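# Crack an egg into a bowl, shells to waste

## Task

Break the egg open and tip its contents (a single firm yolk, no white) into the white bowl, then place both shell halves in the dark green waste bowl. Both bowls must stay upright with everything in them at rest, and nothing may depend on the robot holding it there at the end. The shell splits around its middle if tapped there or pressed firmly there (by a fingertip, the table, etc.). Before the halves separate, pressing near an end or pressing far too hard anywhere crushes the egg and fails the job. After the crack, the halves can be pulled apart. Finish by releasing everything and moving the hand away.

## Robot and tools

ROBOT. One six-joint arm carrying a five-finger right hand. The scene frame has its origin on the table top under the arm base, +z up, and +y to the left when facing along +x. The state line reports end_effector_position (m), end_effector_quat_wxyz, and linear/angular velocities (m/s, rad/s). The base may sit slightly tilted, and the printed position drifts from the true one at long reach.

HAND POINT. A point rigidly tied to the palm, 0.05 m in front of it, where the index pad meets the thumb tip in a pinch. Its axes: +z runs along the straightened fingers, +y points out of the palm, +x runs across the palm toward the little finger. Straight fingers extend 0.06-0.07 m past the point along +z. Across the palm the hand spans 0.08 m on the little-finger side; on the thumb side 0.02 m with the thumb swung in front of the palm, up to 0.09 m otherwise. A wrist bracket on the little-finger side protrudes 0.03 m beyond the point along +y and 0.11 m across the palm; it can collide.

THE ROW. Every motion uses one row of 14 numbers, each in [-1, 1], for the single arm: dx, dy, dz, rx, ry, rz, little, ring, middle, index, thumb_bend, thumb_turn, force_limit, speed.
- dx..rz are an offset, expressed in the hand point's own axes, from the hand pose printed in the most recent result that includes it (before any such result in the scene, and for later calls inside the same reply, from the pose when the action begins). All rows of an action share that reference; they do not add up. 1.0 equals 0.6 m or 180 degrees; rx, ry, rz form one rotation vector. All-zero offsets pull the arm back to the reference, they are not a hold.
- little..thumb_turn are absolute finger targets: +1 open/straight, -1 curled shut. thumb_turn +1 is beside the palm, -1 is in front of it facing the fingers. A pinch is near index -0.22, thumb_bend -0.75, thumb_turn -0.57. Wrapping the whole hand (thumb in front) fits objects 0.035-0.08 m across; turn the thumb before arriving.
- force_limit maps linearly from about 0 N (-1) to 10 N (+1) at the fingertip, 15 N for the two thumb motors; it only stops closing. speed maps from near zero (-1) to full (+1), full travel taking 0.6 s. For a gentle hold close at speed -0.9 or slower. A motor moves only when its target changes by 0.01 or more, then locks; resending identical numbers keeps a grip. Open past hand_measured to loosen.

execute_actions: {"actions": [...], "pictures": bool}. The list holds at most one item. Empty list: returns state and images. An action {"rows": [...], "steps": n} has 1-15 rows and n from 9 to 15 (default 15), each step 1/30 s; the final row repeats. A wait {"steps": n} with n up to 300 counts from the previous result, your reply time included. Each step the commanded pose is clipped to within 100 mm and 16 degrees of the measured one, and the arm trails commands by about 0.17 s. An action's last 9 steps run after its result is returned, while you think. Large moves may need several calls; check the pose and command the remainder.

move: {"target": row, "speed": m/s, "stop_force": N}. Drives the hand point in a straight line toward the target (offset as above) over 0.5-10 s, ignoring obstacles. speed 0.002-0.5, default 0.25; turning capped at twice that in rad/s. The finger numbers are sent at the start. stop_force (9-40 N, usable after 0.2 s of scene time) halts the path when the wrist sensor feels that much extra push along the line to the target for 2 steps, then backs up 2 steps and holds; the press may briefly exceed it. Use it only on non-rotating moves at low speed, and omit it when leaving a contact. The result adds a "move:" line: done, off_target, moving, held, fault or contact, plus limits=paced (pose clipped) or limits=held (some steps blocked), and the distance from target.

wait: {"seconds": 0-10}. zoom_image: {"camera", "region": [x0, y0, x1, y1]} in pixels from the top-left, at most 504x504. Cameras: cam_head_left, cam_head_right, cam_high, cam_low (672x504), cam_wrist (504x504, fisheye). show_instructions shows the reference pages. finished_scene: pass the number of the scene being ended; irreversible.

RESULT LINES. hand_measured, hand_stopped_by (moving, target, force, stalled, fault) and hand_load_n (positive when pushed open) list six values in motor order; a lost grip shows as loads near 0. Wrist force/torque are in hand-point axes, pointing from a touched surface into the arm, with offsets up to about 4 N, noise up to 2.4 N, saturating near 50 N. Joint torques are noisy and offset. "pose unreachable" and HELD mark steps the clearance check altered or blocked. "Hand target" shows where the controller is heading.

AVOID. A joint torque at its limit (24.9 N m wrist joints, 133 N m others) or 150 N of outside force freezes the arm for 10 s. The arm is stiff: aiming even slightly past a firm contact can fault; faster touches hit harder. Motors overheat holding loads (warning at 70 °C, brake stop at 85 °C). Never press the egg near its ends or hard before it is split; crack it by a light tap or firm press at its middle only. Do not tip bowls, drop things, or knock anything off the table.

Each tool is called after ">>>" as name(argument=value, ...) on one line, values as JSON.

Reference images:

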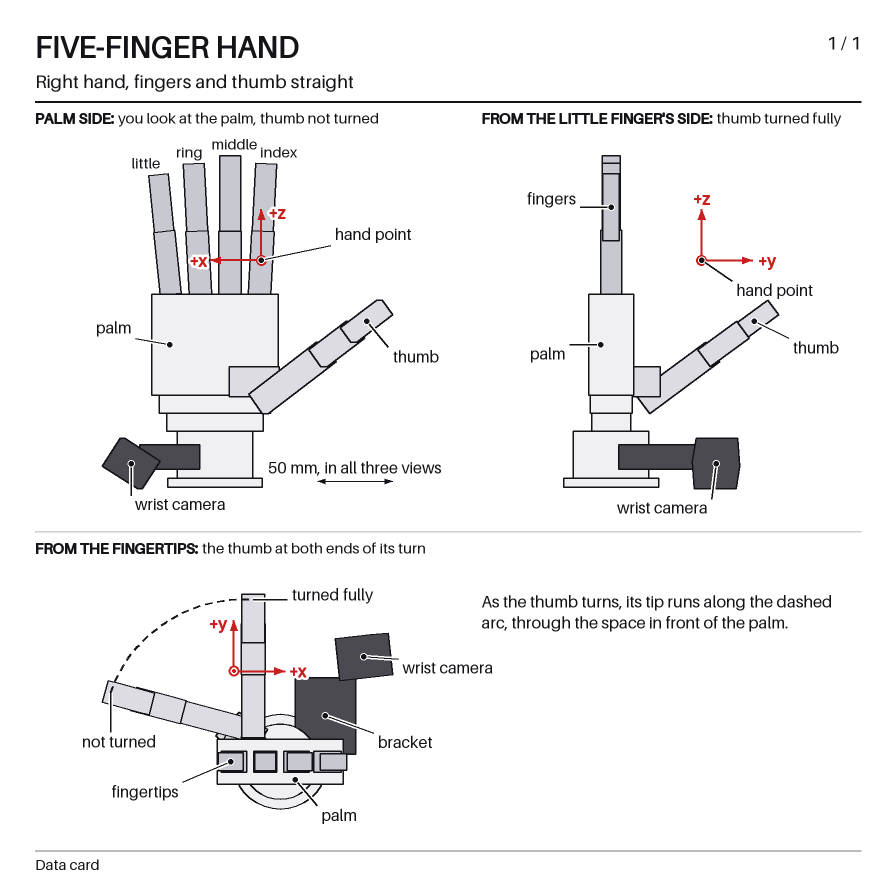

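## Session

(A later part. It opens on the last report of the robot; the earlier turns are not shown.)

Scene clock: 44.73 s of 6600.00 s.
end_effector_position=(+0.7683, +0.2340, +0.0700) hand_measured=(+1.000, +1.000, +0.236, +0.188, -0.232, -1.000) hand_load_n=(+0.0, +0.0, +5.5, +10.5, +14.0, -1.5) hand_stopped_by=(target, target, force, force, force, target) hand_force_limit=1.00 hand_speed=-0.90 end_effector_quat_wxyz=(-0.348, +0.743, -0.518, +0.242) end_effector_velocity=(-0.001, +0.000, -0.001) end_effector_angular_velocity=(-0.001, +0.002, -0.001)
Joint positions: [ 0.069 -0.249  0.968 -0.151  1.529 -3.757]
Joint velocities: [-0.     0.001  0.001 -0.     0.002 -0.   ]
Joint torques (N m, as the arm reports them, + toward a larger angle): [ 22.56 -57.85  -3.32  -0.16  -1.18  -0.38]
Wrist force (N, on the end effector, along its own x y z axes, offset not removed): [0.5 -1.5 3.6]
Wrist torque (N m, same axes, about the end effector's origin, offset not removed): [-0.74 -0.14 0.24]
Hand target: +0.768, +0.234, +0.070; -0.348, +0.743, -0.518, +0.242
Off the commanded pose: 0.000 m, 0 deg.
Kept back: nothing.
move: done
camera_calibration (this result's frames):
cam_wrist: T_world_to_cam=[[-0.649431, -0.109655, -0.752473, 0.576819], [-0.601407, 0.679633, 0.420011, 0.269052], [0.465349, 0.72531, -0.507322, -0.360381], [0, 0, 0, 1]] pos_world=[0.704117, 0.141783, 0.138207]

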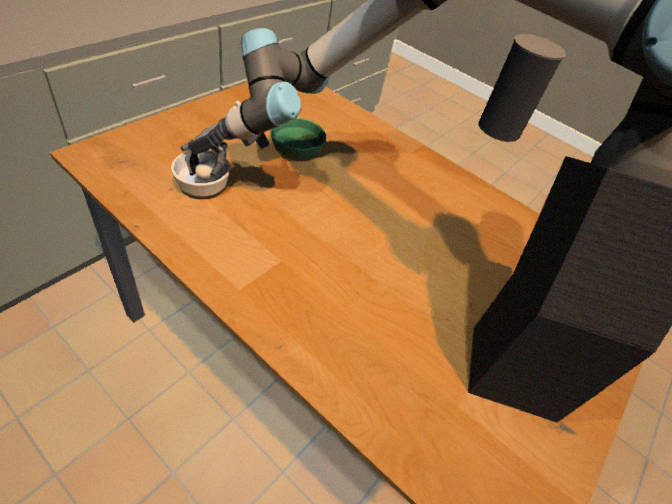

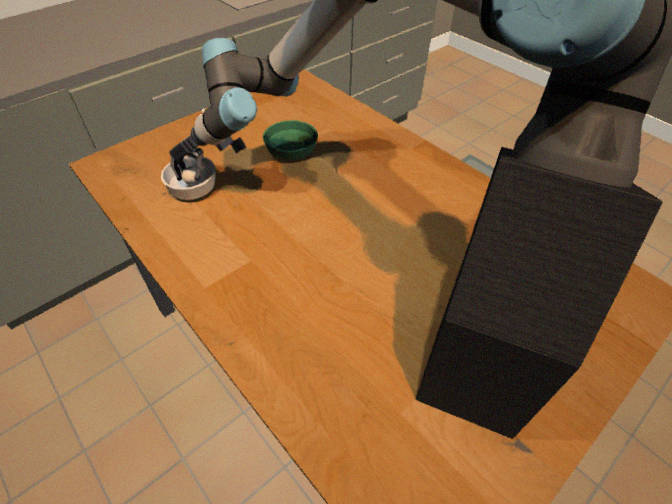

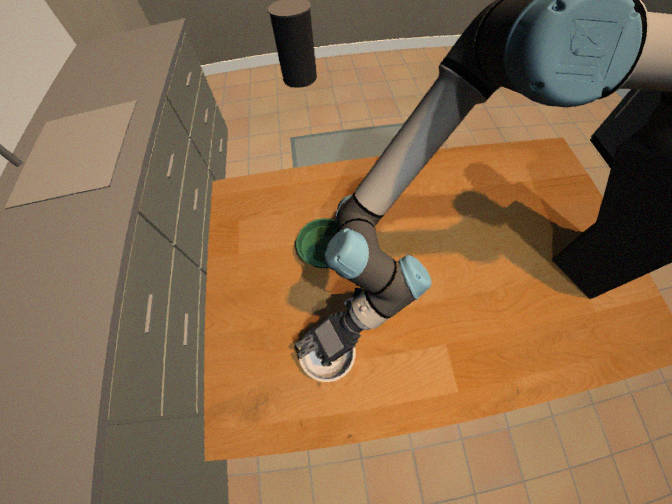

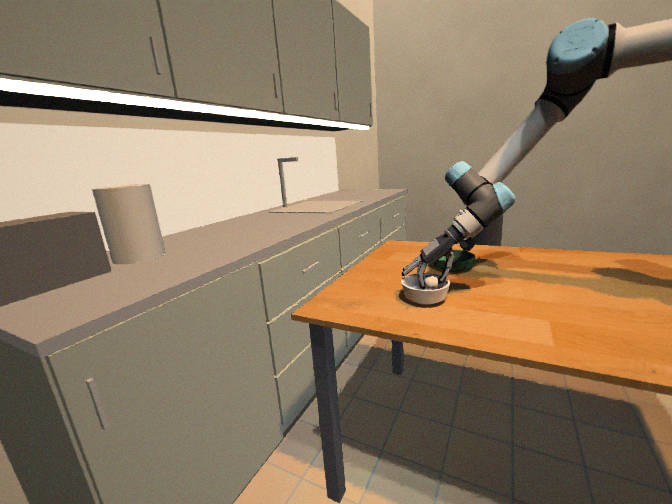

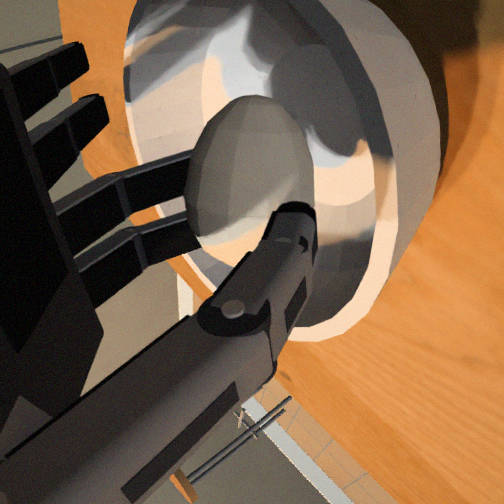

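>>> move(target=[0,-0.02,-0.017,0.055,0,0,0.6,0.4,-0.22,-0.25,-0.4,-1,0,-0.8], speed=0.1)

>>> move(target=[0,0,0,0,0,0,-1,0.4,-0.22,-0.25,-0.4,-1,0,0])

>>> move(target=[0,0.078,0.045,0,0,0,-1,0.4,-0.22,-0.25,-0.4,-1,0,0], speed=0.02, stop_force=15)

Scene clock: 47.47 s of 6600.00 s.
end_effector_position=(+0.7682, +0.2339, +0.0858) hand_measured=(+0.600, +0.400, +0.236, +0.188, -0.232, -1.000) hand_load_n=(+0.0, +0.0, +5.5, +10.5, +14.0, -1.5) hand_stopped_by=(target, target, force, force, force, target) hand_force_limit=0.00 hand_speed=-0.80 end_effector_quat_wxyz=(-0.410, +0.710, -0.495, +0.285) end_effector_velocity=(+0.000, +0.000, +0.000) end_effector_angular_velocity=(+0.001, -0.001, +0.001)
Joint positions: [ 0.039 -0.319  1.165 -0.419  1.402 -3.757]
Joint velocities: [ 0.    -0.     0.    -0.001 -0.001  0.   ]
Joint torques (N m, as the arm reports them, + toward a larger angle): [ 13.85 -55.78  -0.78  -0.71  -2.86   1.87]
Wrist force (N, on the end effector, along its own x y z axes, offset not removed): [1.0 3.6 -2.5]
Wrist torque (N m, same axes, about the end effector's origin, offset not removed): [0.78 -0.24 0.12]
Hand target: +0.768, +0.234, +0.086; -0.410, +0.710, -0.495, +0.285
Off the commanded pose: 0.000 m, 0 deg.
Kept back: nothing.
move: done
camera_calibration (this result's frames):
cam_wrist: T_world_to_cam=[[-0.519095, -0.0612315, -0.852521, 0.485774], [-0.664316, 0.656497, 0.357345, 0.321564], [0.537797, 0.751839, -0.381461, -0.424924], [0, 0, 0, 1]] pos_world=[0.694305, 0.138113, 0.137131]

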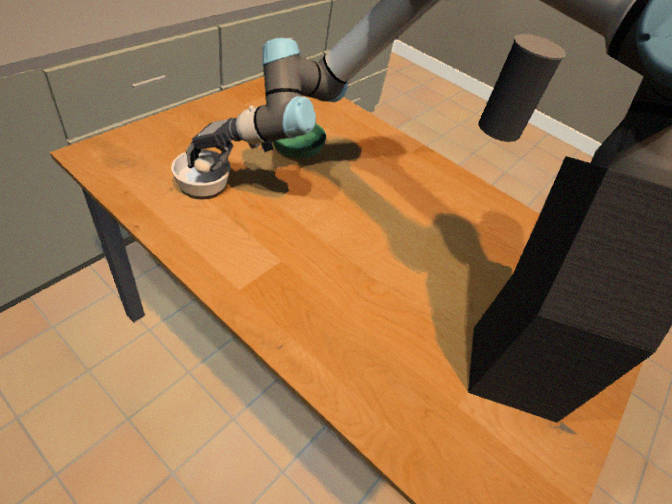

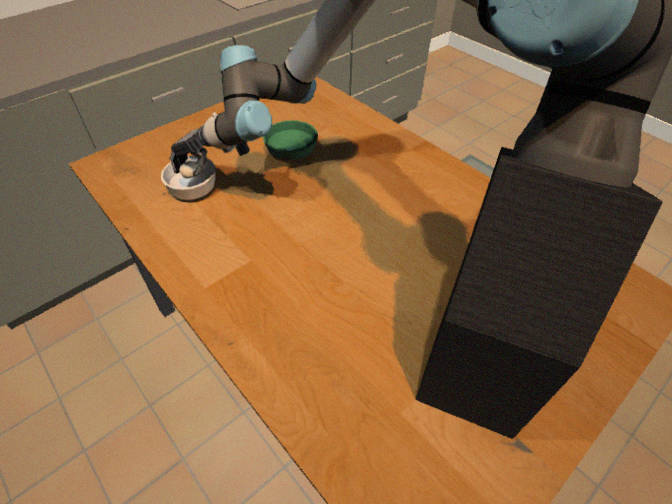

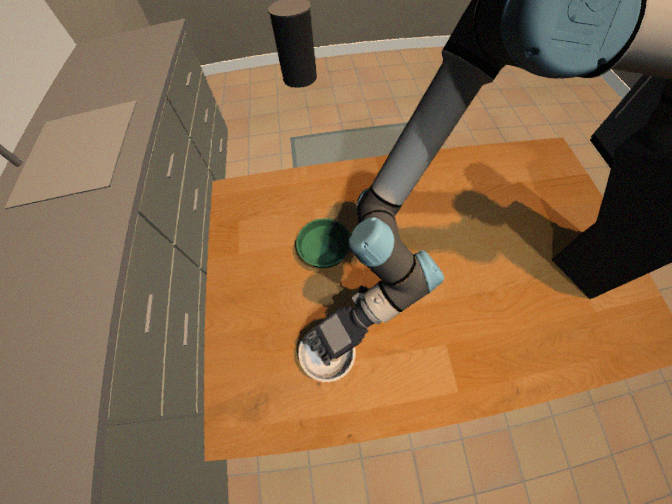

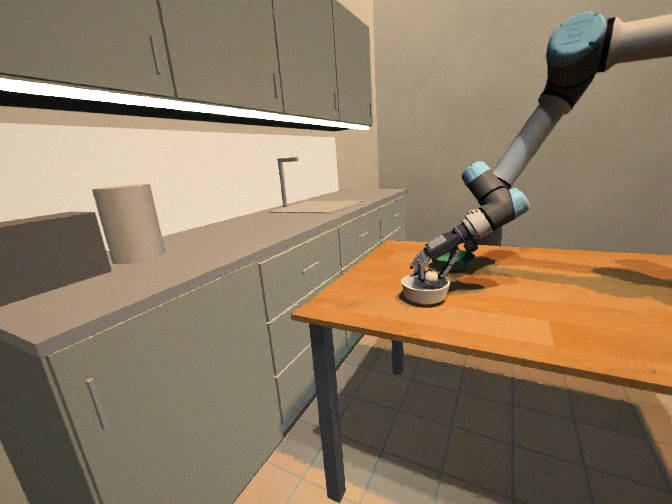

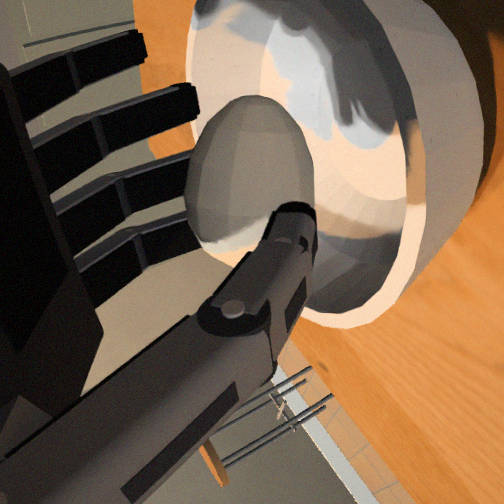

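Scene clock: 48.70 s of 6600.00 s.
end_effector_position=(+0.7682, +0.2339, +0.0858) hand_measured=(-1.000, +0.400, +0.236, +0.188, -0.232, -1.000) hand_load_n=(+0.0, +0.0, +5.5, +10.5, +14.0, -1.5) hand_stopped_by=(target, target, force, force, force, target) hand_force_limit=0.00 hand_speed=0.00 end_effector_quat_wxyz=(-0.410, +0.710, -0.495, +0.285) end_effector_velocity=(+0.000, -0.000, +0.000) end_effector_angular_velocity=(-0.001, -0.001, -0.001)
Joint positions: [ 0.039 -0.319  1.165 -0.419  1.402 -3.757]
Joint velocities: [-0.    -0.     0.    -0.001  0.001 -0.   ]
Joint torques (N m, as the arm reports them, + toward a larger angle): [ 13.92 -56.2    0.11  -0.58  -3.02   1.62]
Wrist force (N, on the end effector, along its own x y z axes, offset not removed): [-1.6 1.0 1.1]
Wrist torque (N m, same axes, about the end effector's origin, offset not removed): [0.01 0.30 -0.24]
Hand target: +0.768, +0.234, +0.086; -0.410, +0.710, -0.495, +0.285
Off the commanded pose: 0.000 m, 0 deg.
Kept back: nothing.
move: done
camera_calibration (this result's frames):
cam_wrist: T_world_to_cam=[[-0.519094, -0.0612305, -0.852521, 0.485773], [-0.664316, 0.656497, 0.357345, 0.321564], [0.537798, 0.751839, -0.38146, -0.424925], [0, 0, 0, 1]] pos_world=[0.694306, 0.138113, 0.137131]

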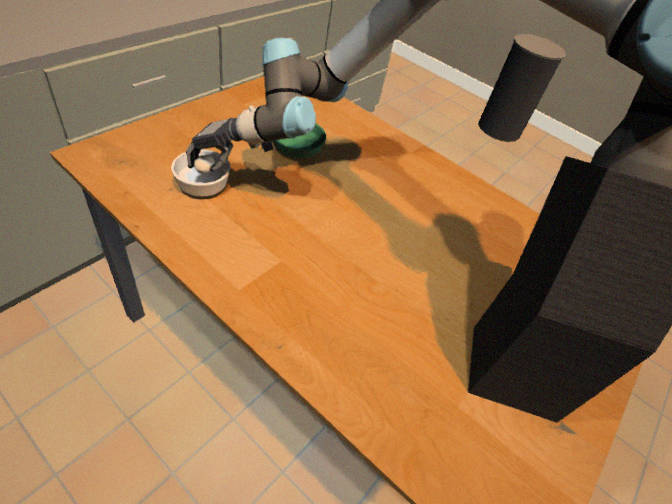

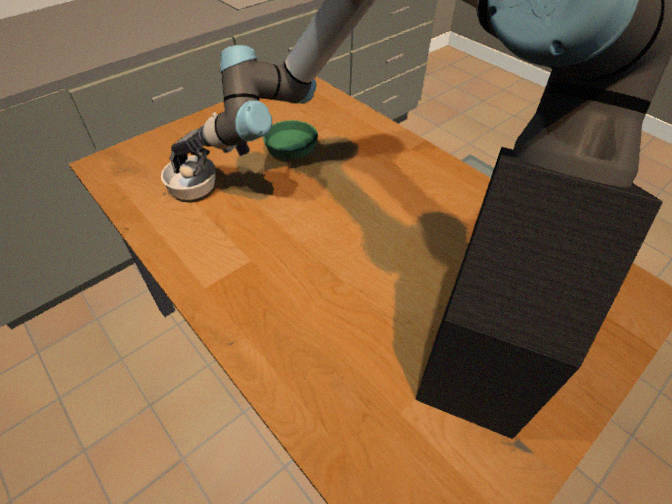

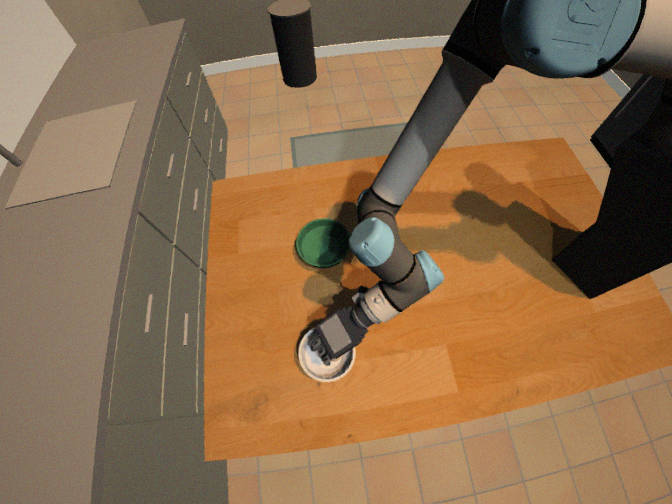

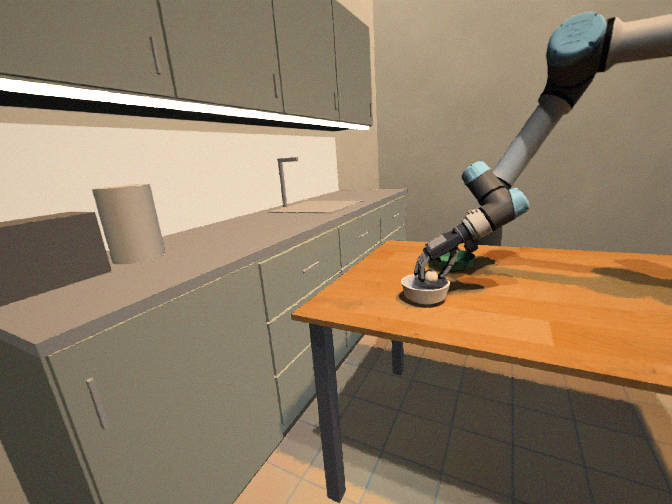

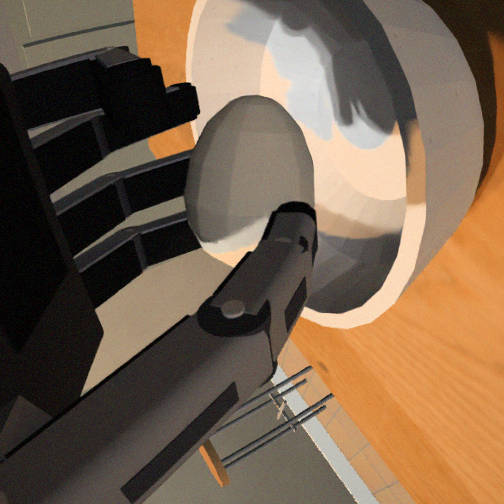

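Scene clock: 51.60 s of 6600.00 s.
end_effector_position=(+0.7681, +0.2338, +0.0358) hand_measured=(-1.000, +0.400, +0.236, +0.188, -0.232, -1.000) hand_load_n=(+0.0, +0.0, +7.0, +12.0, +12.0, -0.5) hand_stopped_by=(target, target, force, force, force, target) hand_force_limit=0.00 hand_speed=0.00 end_effector_quat_wxyz=(-0.410, +0.710, -0.495, +0.285) end_effector_velocity=(-0.001, -0.001, +0.004) end_effector_angular_velocity=(-0.004, +0.003, -0.002)
Joint positions: [ 0.006 -0.219  1.077 -0.429  1.372 -3.771]
Joint velocities: [ 0.003 -0.012  0.014 -0.     0.007 -0.   ]
Joint torques (N m, as the arm reports them, + toward a larger angle): [ 31.83 -44.14   4.61   0.57   3.38   0.95]
Wrist force (N, on the end effector, along its own x y z axes, offset not removed): [-7.4 -12.1 -4.9]
Wrist torque (N m, same axes, about the end effector's origin, offset not removed): [0.05 0.81 -0.33]
Hand target: +0.768, +0.234, +0.037; -0.410, +0.710, -0.495, +0.285
Off the commanded pose: 0.004 m, 0 deg.
Kept back: nothing.
move: contact
camera_calibration (this result's frames):
cam_wrist: T_world_to_cam=[[-0.519041, -0.0614075, -0.852541, 0.44305], [-0.664215, 0.656744, 0.35708, 0.339369], [0.537974, 0.751609, -0.381664, -0.443931], [0, 0, 0, 1]] pos_world=[0.694198, 0.13799, 0.0871034]

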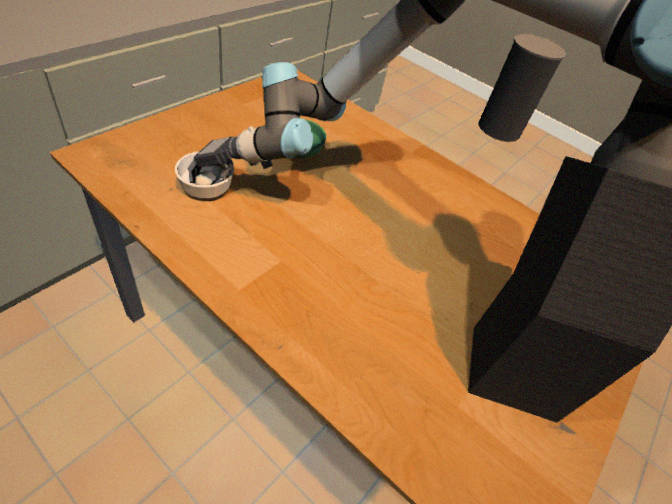

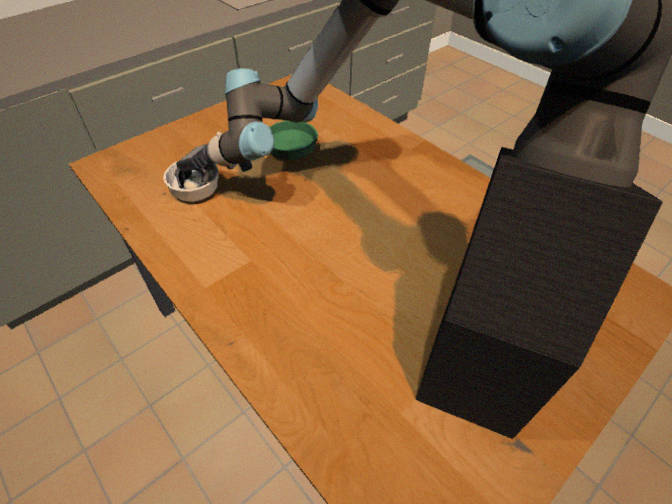

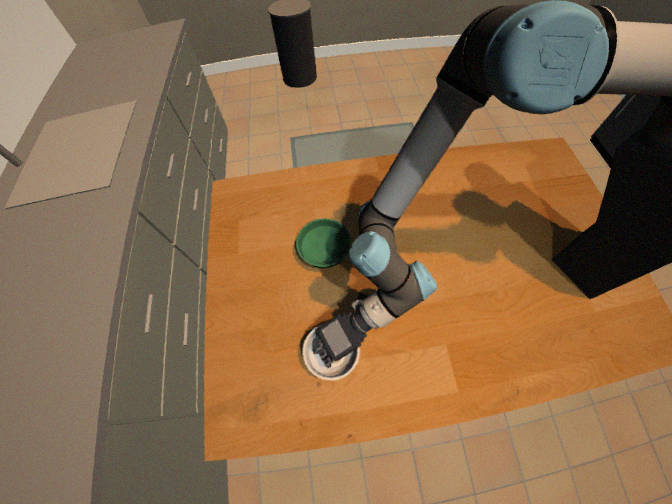

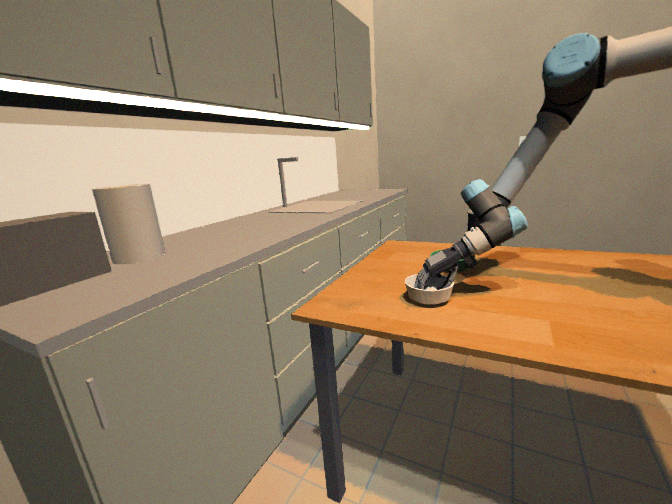

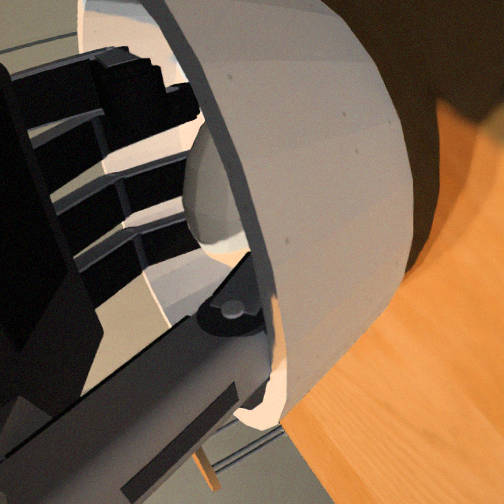

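>>> move(target=[0,-0.044,-0.0065,0,0,0,-1,0.4,-0.22,-0.25,-0.4,-1,0,0], speed=0.06)

>>> move(target=[0,0.0404,0.0233,0,0,0,-1,0.4,-0.22,-0.25,-0.4,-1,0,0], speed=0.04, stop_force=25)

>>> move(target=[0,-0.0404,-0.0233,0,0,0,-1,0.4,-0.22,-0.25,-0.4,-1,0,0], speed=0.06)

Scene clock: 52.90 s of 6600.00 s.
end_effector_position=(+0.7773, +0.2371, +0.0603) hand_measured=(-1.000, +0.400, +0.236, +0.188, -0.232, -1.000) hand_load_n=(+0.0, +0.0, +8.0, +5.5, +12.5, +0.0) hand_stopped_by=(target, target, force, force, force, target) hand_force_limit=0.00 hand_speed=0.00 end_effector_quat_wxyz=(-0.410, +0.710, -0.495, +0.285) end_effector_velocity=(+0.001, +0.000, +0.002) end_effector_angular_velocity=(+0.000, -0.001, +0.001)
Joint positions: [ 0.029 -0.253  1.08  -0.4    1.393 -3.761]
Joint velocities: [ 0.002 -0.003  0.     0.002  0.001  0.001]
Joint torques (N m, as the arm reports them, + toward a larger angle): [ 40.83 -55.62  -1.33   1.88   1.39   1.75]
Wrist force (N, on the end effector, along its own x y z axes, offset not removed): [-4.2 3.0 -0.5]
Wrist torque (N m, same axes, about the end effector's origin, offset not removed): [0.08 0.83 -0.30]
Hand target: +0.777, +0.237, +0.061; -0.410, +0.710, -0.495, +0.285
Off the commanded pose: 0.000 m, 0 deg.
Kept back: nothing.
move: done
camera_calibration (this result's frames):
cam_wrist: T_world_to_cam=[[-0.519028, -0.0613748, -0.852551, 0.468941], [-0.664213, 0.65674, 0.35709, 0.334495], [0.537988, 0.751615, -0.381632, -0.442014], [0, 0, 0, 1]] pos_world=[0.703367, 0.141329, 0.111664]

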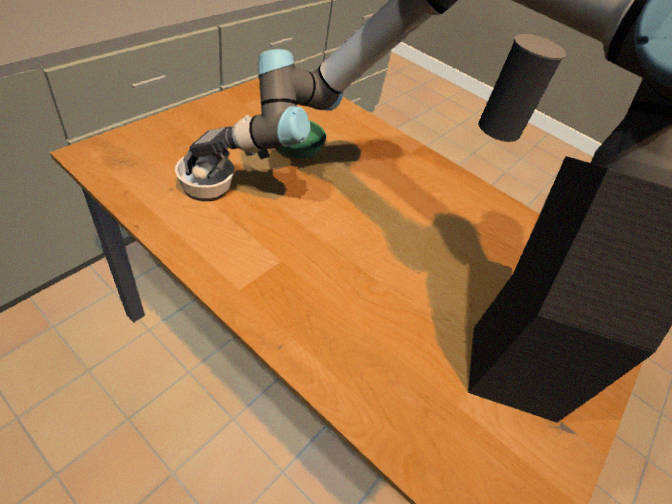

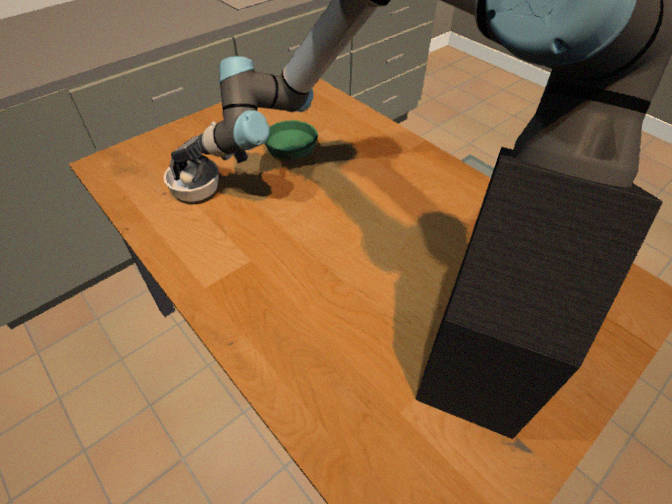

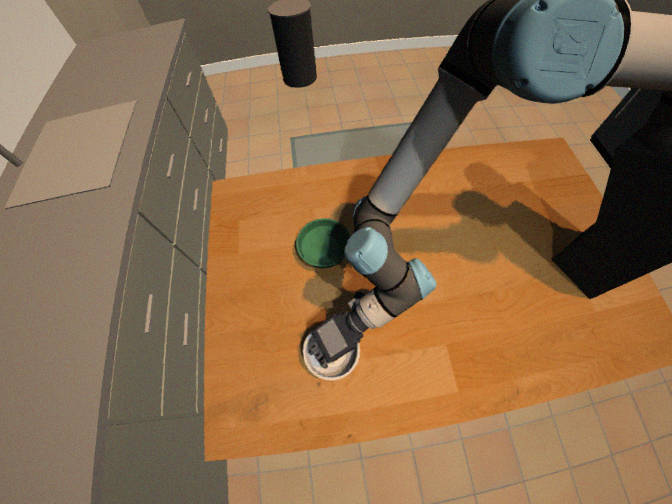

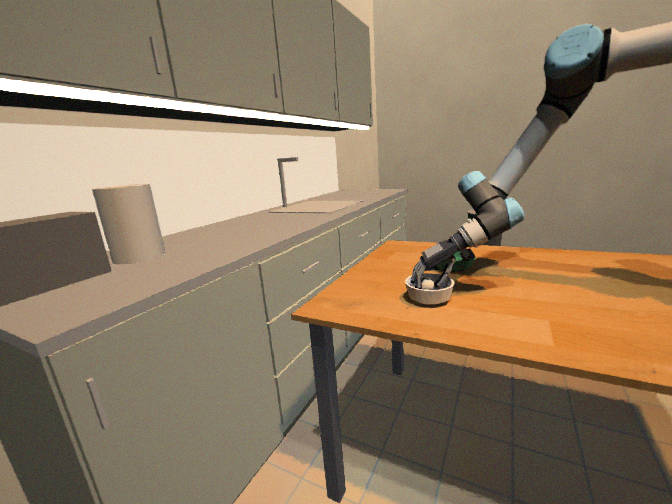

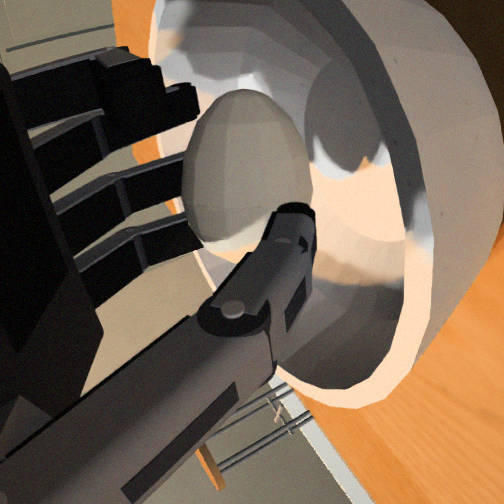

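Scene clock: 53.97 s of 6600.00 s.
end_effector_position=(+0.7773, +0.2372, +0.0327) hand_measured=(-1.000, +0.400, +0.236, +0.188, -0.232, -1.000) hand_load_n=(+0.0, +0.0, +10.0, +4.5, +9.5, +0.5) hand_stopped_by=(target, target, force, force, force, target) hand_force_limit=0.00 hand_speed=0.00 end_effector_quat_wxyz=(-0.410, +0.710, -0.495, +0.286) end_effector_velocity=(-0.003, +0.001, -0.004) end_effector_angular_velocity=(+0.000, +0.007, +0.002)
Joint positions: [ 0.011 -0.196  1.027 -0.402  1.377 -3.769]
Joint velocities: [-0.001  0.007 -0.005  0.005 -0.    -0.001]
Joint torques (N m, as the arm reports them, + toward a larger angle): [  5.88 -30.32 -10.3    2.31  -0.72  -1.65]
Wrist force (N, on the end effector, along its own x y z axes, offset not removed): [1.3 -14.6 -10.5]
Wrist torque (N m, same axes, about the end effector's origin, offset not removed): [-0.04 -0.35 -0.20]
Hand target: +0.777, +0.237, +0.032; -0.410, +0.710, -0.495, +0.285
Off the commanded pose: 0.000 m, 0 deg.
Kept back: nothing.
move: done
camera_calibration (this result's frames):
cam_wrist: T_world_to_cam=[[-0.518816, -0.0613803, -0.85268, 0.445227], [-0.664292, 0.656757, 0.356914, 0.344385], [0.538096, 0.7516, -0.38151, -0.452687], [0, 0, 0, 1]] pos_world=[0.703351, 0.141391, 0.0840158]

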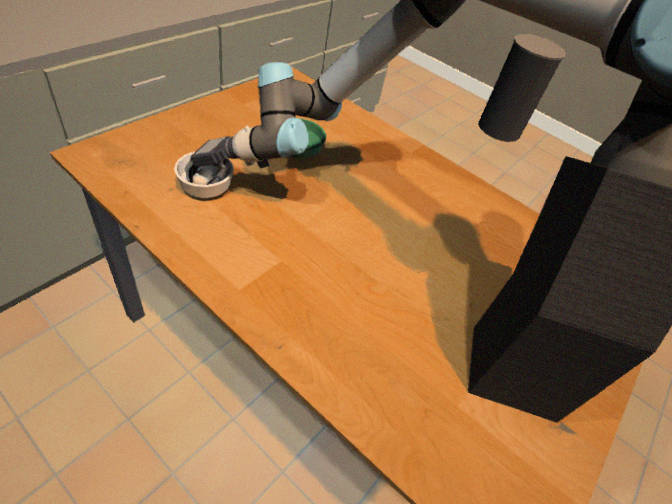

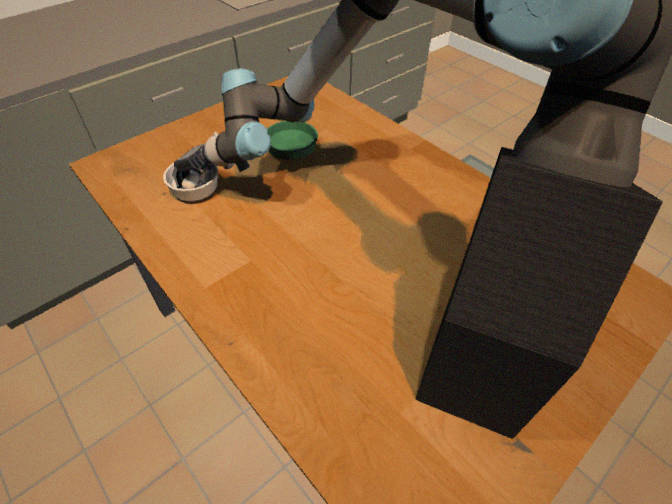

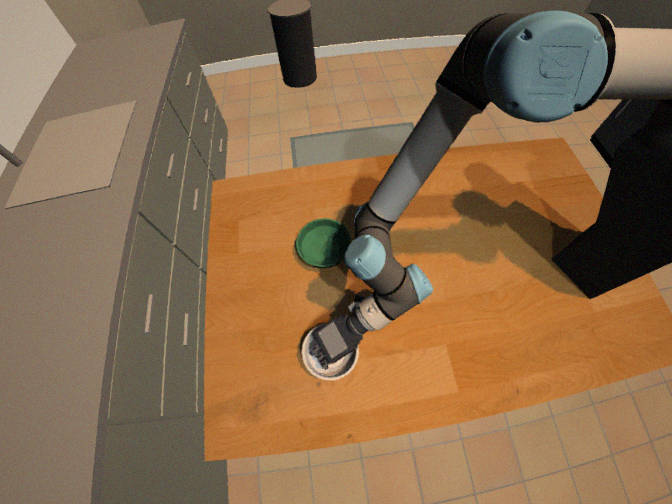

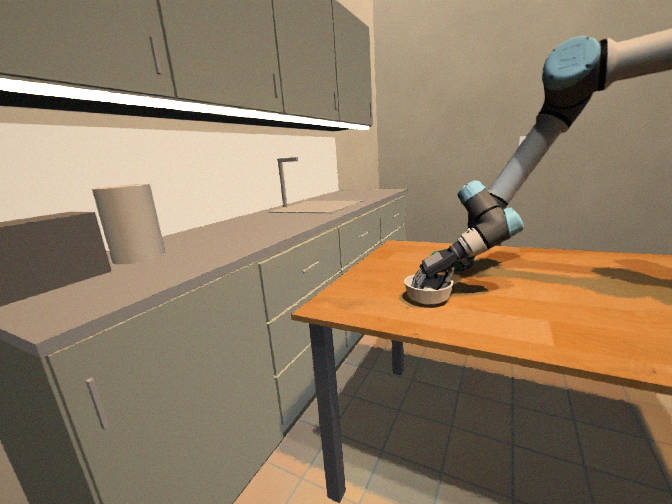

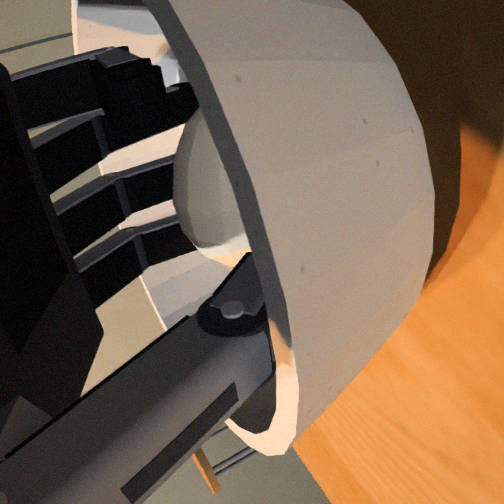

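Scene clock: 54.87 s of 6600.00 s.
end_effector_position=(+0.7774, +0.2371, +0.0605) hand_measured=(-1.000, +0.400, +0.236, +0.188, -0.232, -1.000) hand_load_n=(+0.0, +0.0, +8.0, +3.5, +12.0, +0.5) hand_stopped_by=(target, target, force, force, force, target) hand_force_limit=0.00 hand_speed=0.00 end_effector_quat_wxyz=(-0.410, +0.710, -0.495, +0.286) end_effector_velocity=(+0.000, +0.000, +0.002) end_effector_angular_velocity=(+0.001, -0.001, +0.000)
Joint positions: [ 0.029 -0.253  1.081 -0.4    1.393 -3.761]
Joint velocities: [ 0.001 -0.004  0.004 -0.001 -0.     0.001]
Joint torques (N m, as the arm reports them, + toward a larger angle): [ 39.77 -56.61  -1.5    1.49   1.56   1.53]
Wrist force (N, on the end effector, along its own x y z axes, offset not removed): [0.7 6.2 1.4]
Wrist torque (N m, same axes, about the end effector's origin, offset not removed): [0.60 0.05 0.12]
Hand target: +0.777, +0.237, +0.061; -0.410, +0.710, -0.495, +0.286
Off the commanded pose: 0.000 m, 0 deg.
Kept back: nothing.
move: done
camera_calibration (this result's frames):
cam_wrist: T_world_to_cam=[[-0.518849, -0.0613657, -0.852661, 0.468952], [-0.664285, 0.65674, 0.356956, 0.334542], [0.538072, 0.751616, -0.381513, -0.442083], [0, 0, 0, 1]] pos_world=[0.703419, 0.141347, 0.11178]

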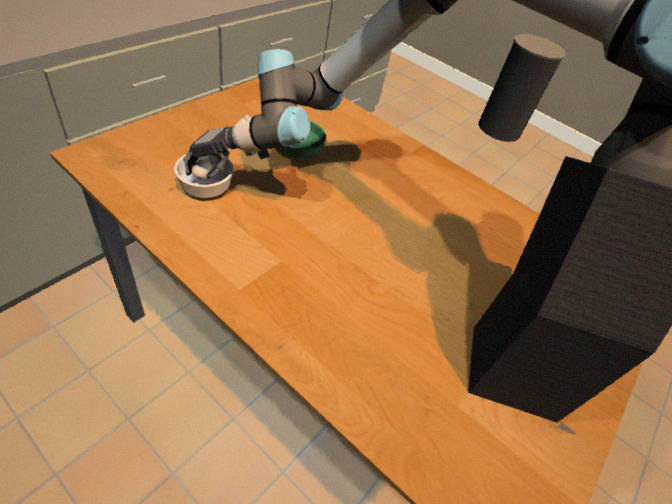

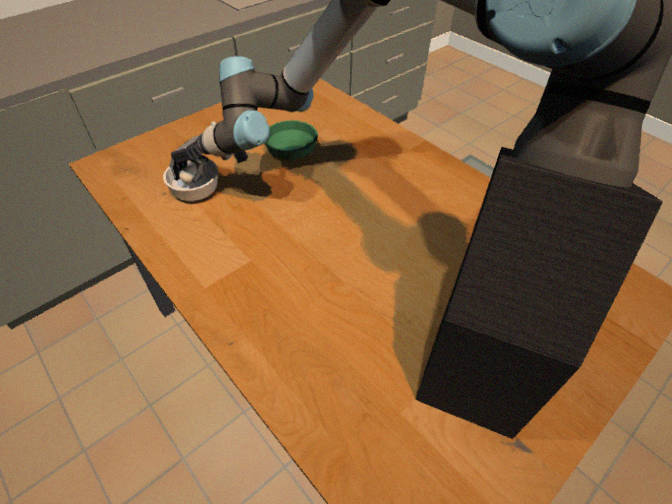

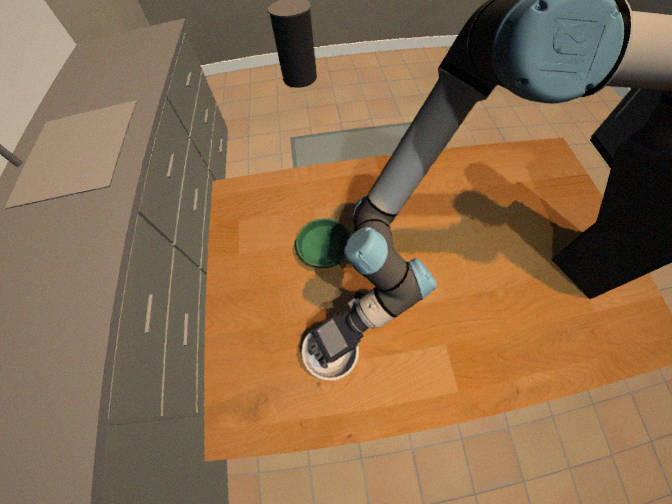

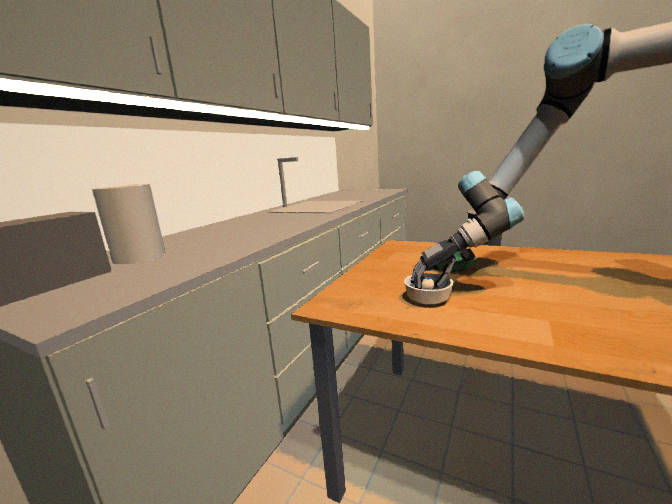

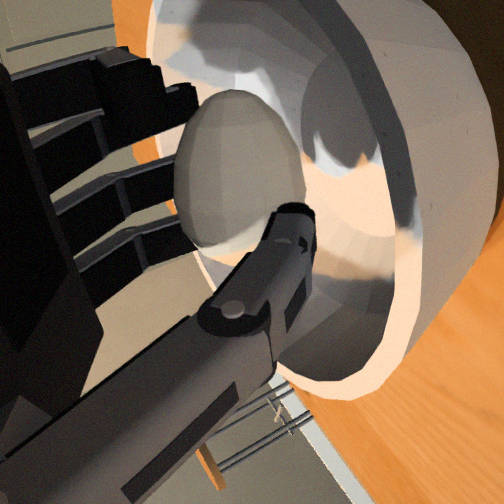

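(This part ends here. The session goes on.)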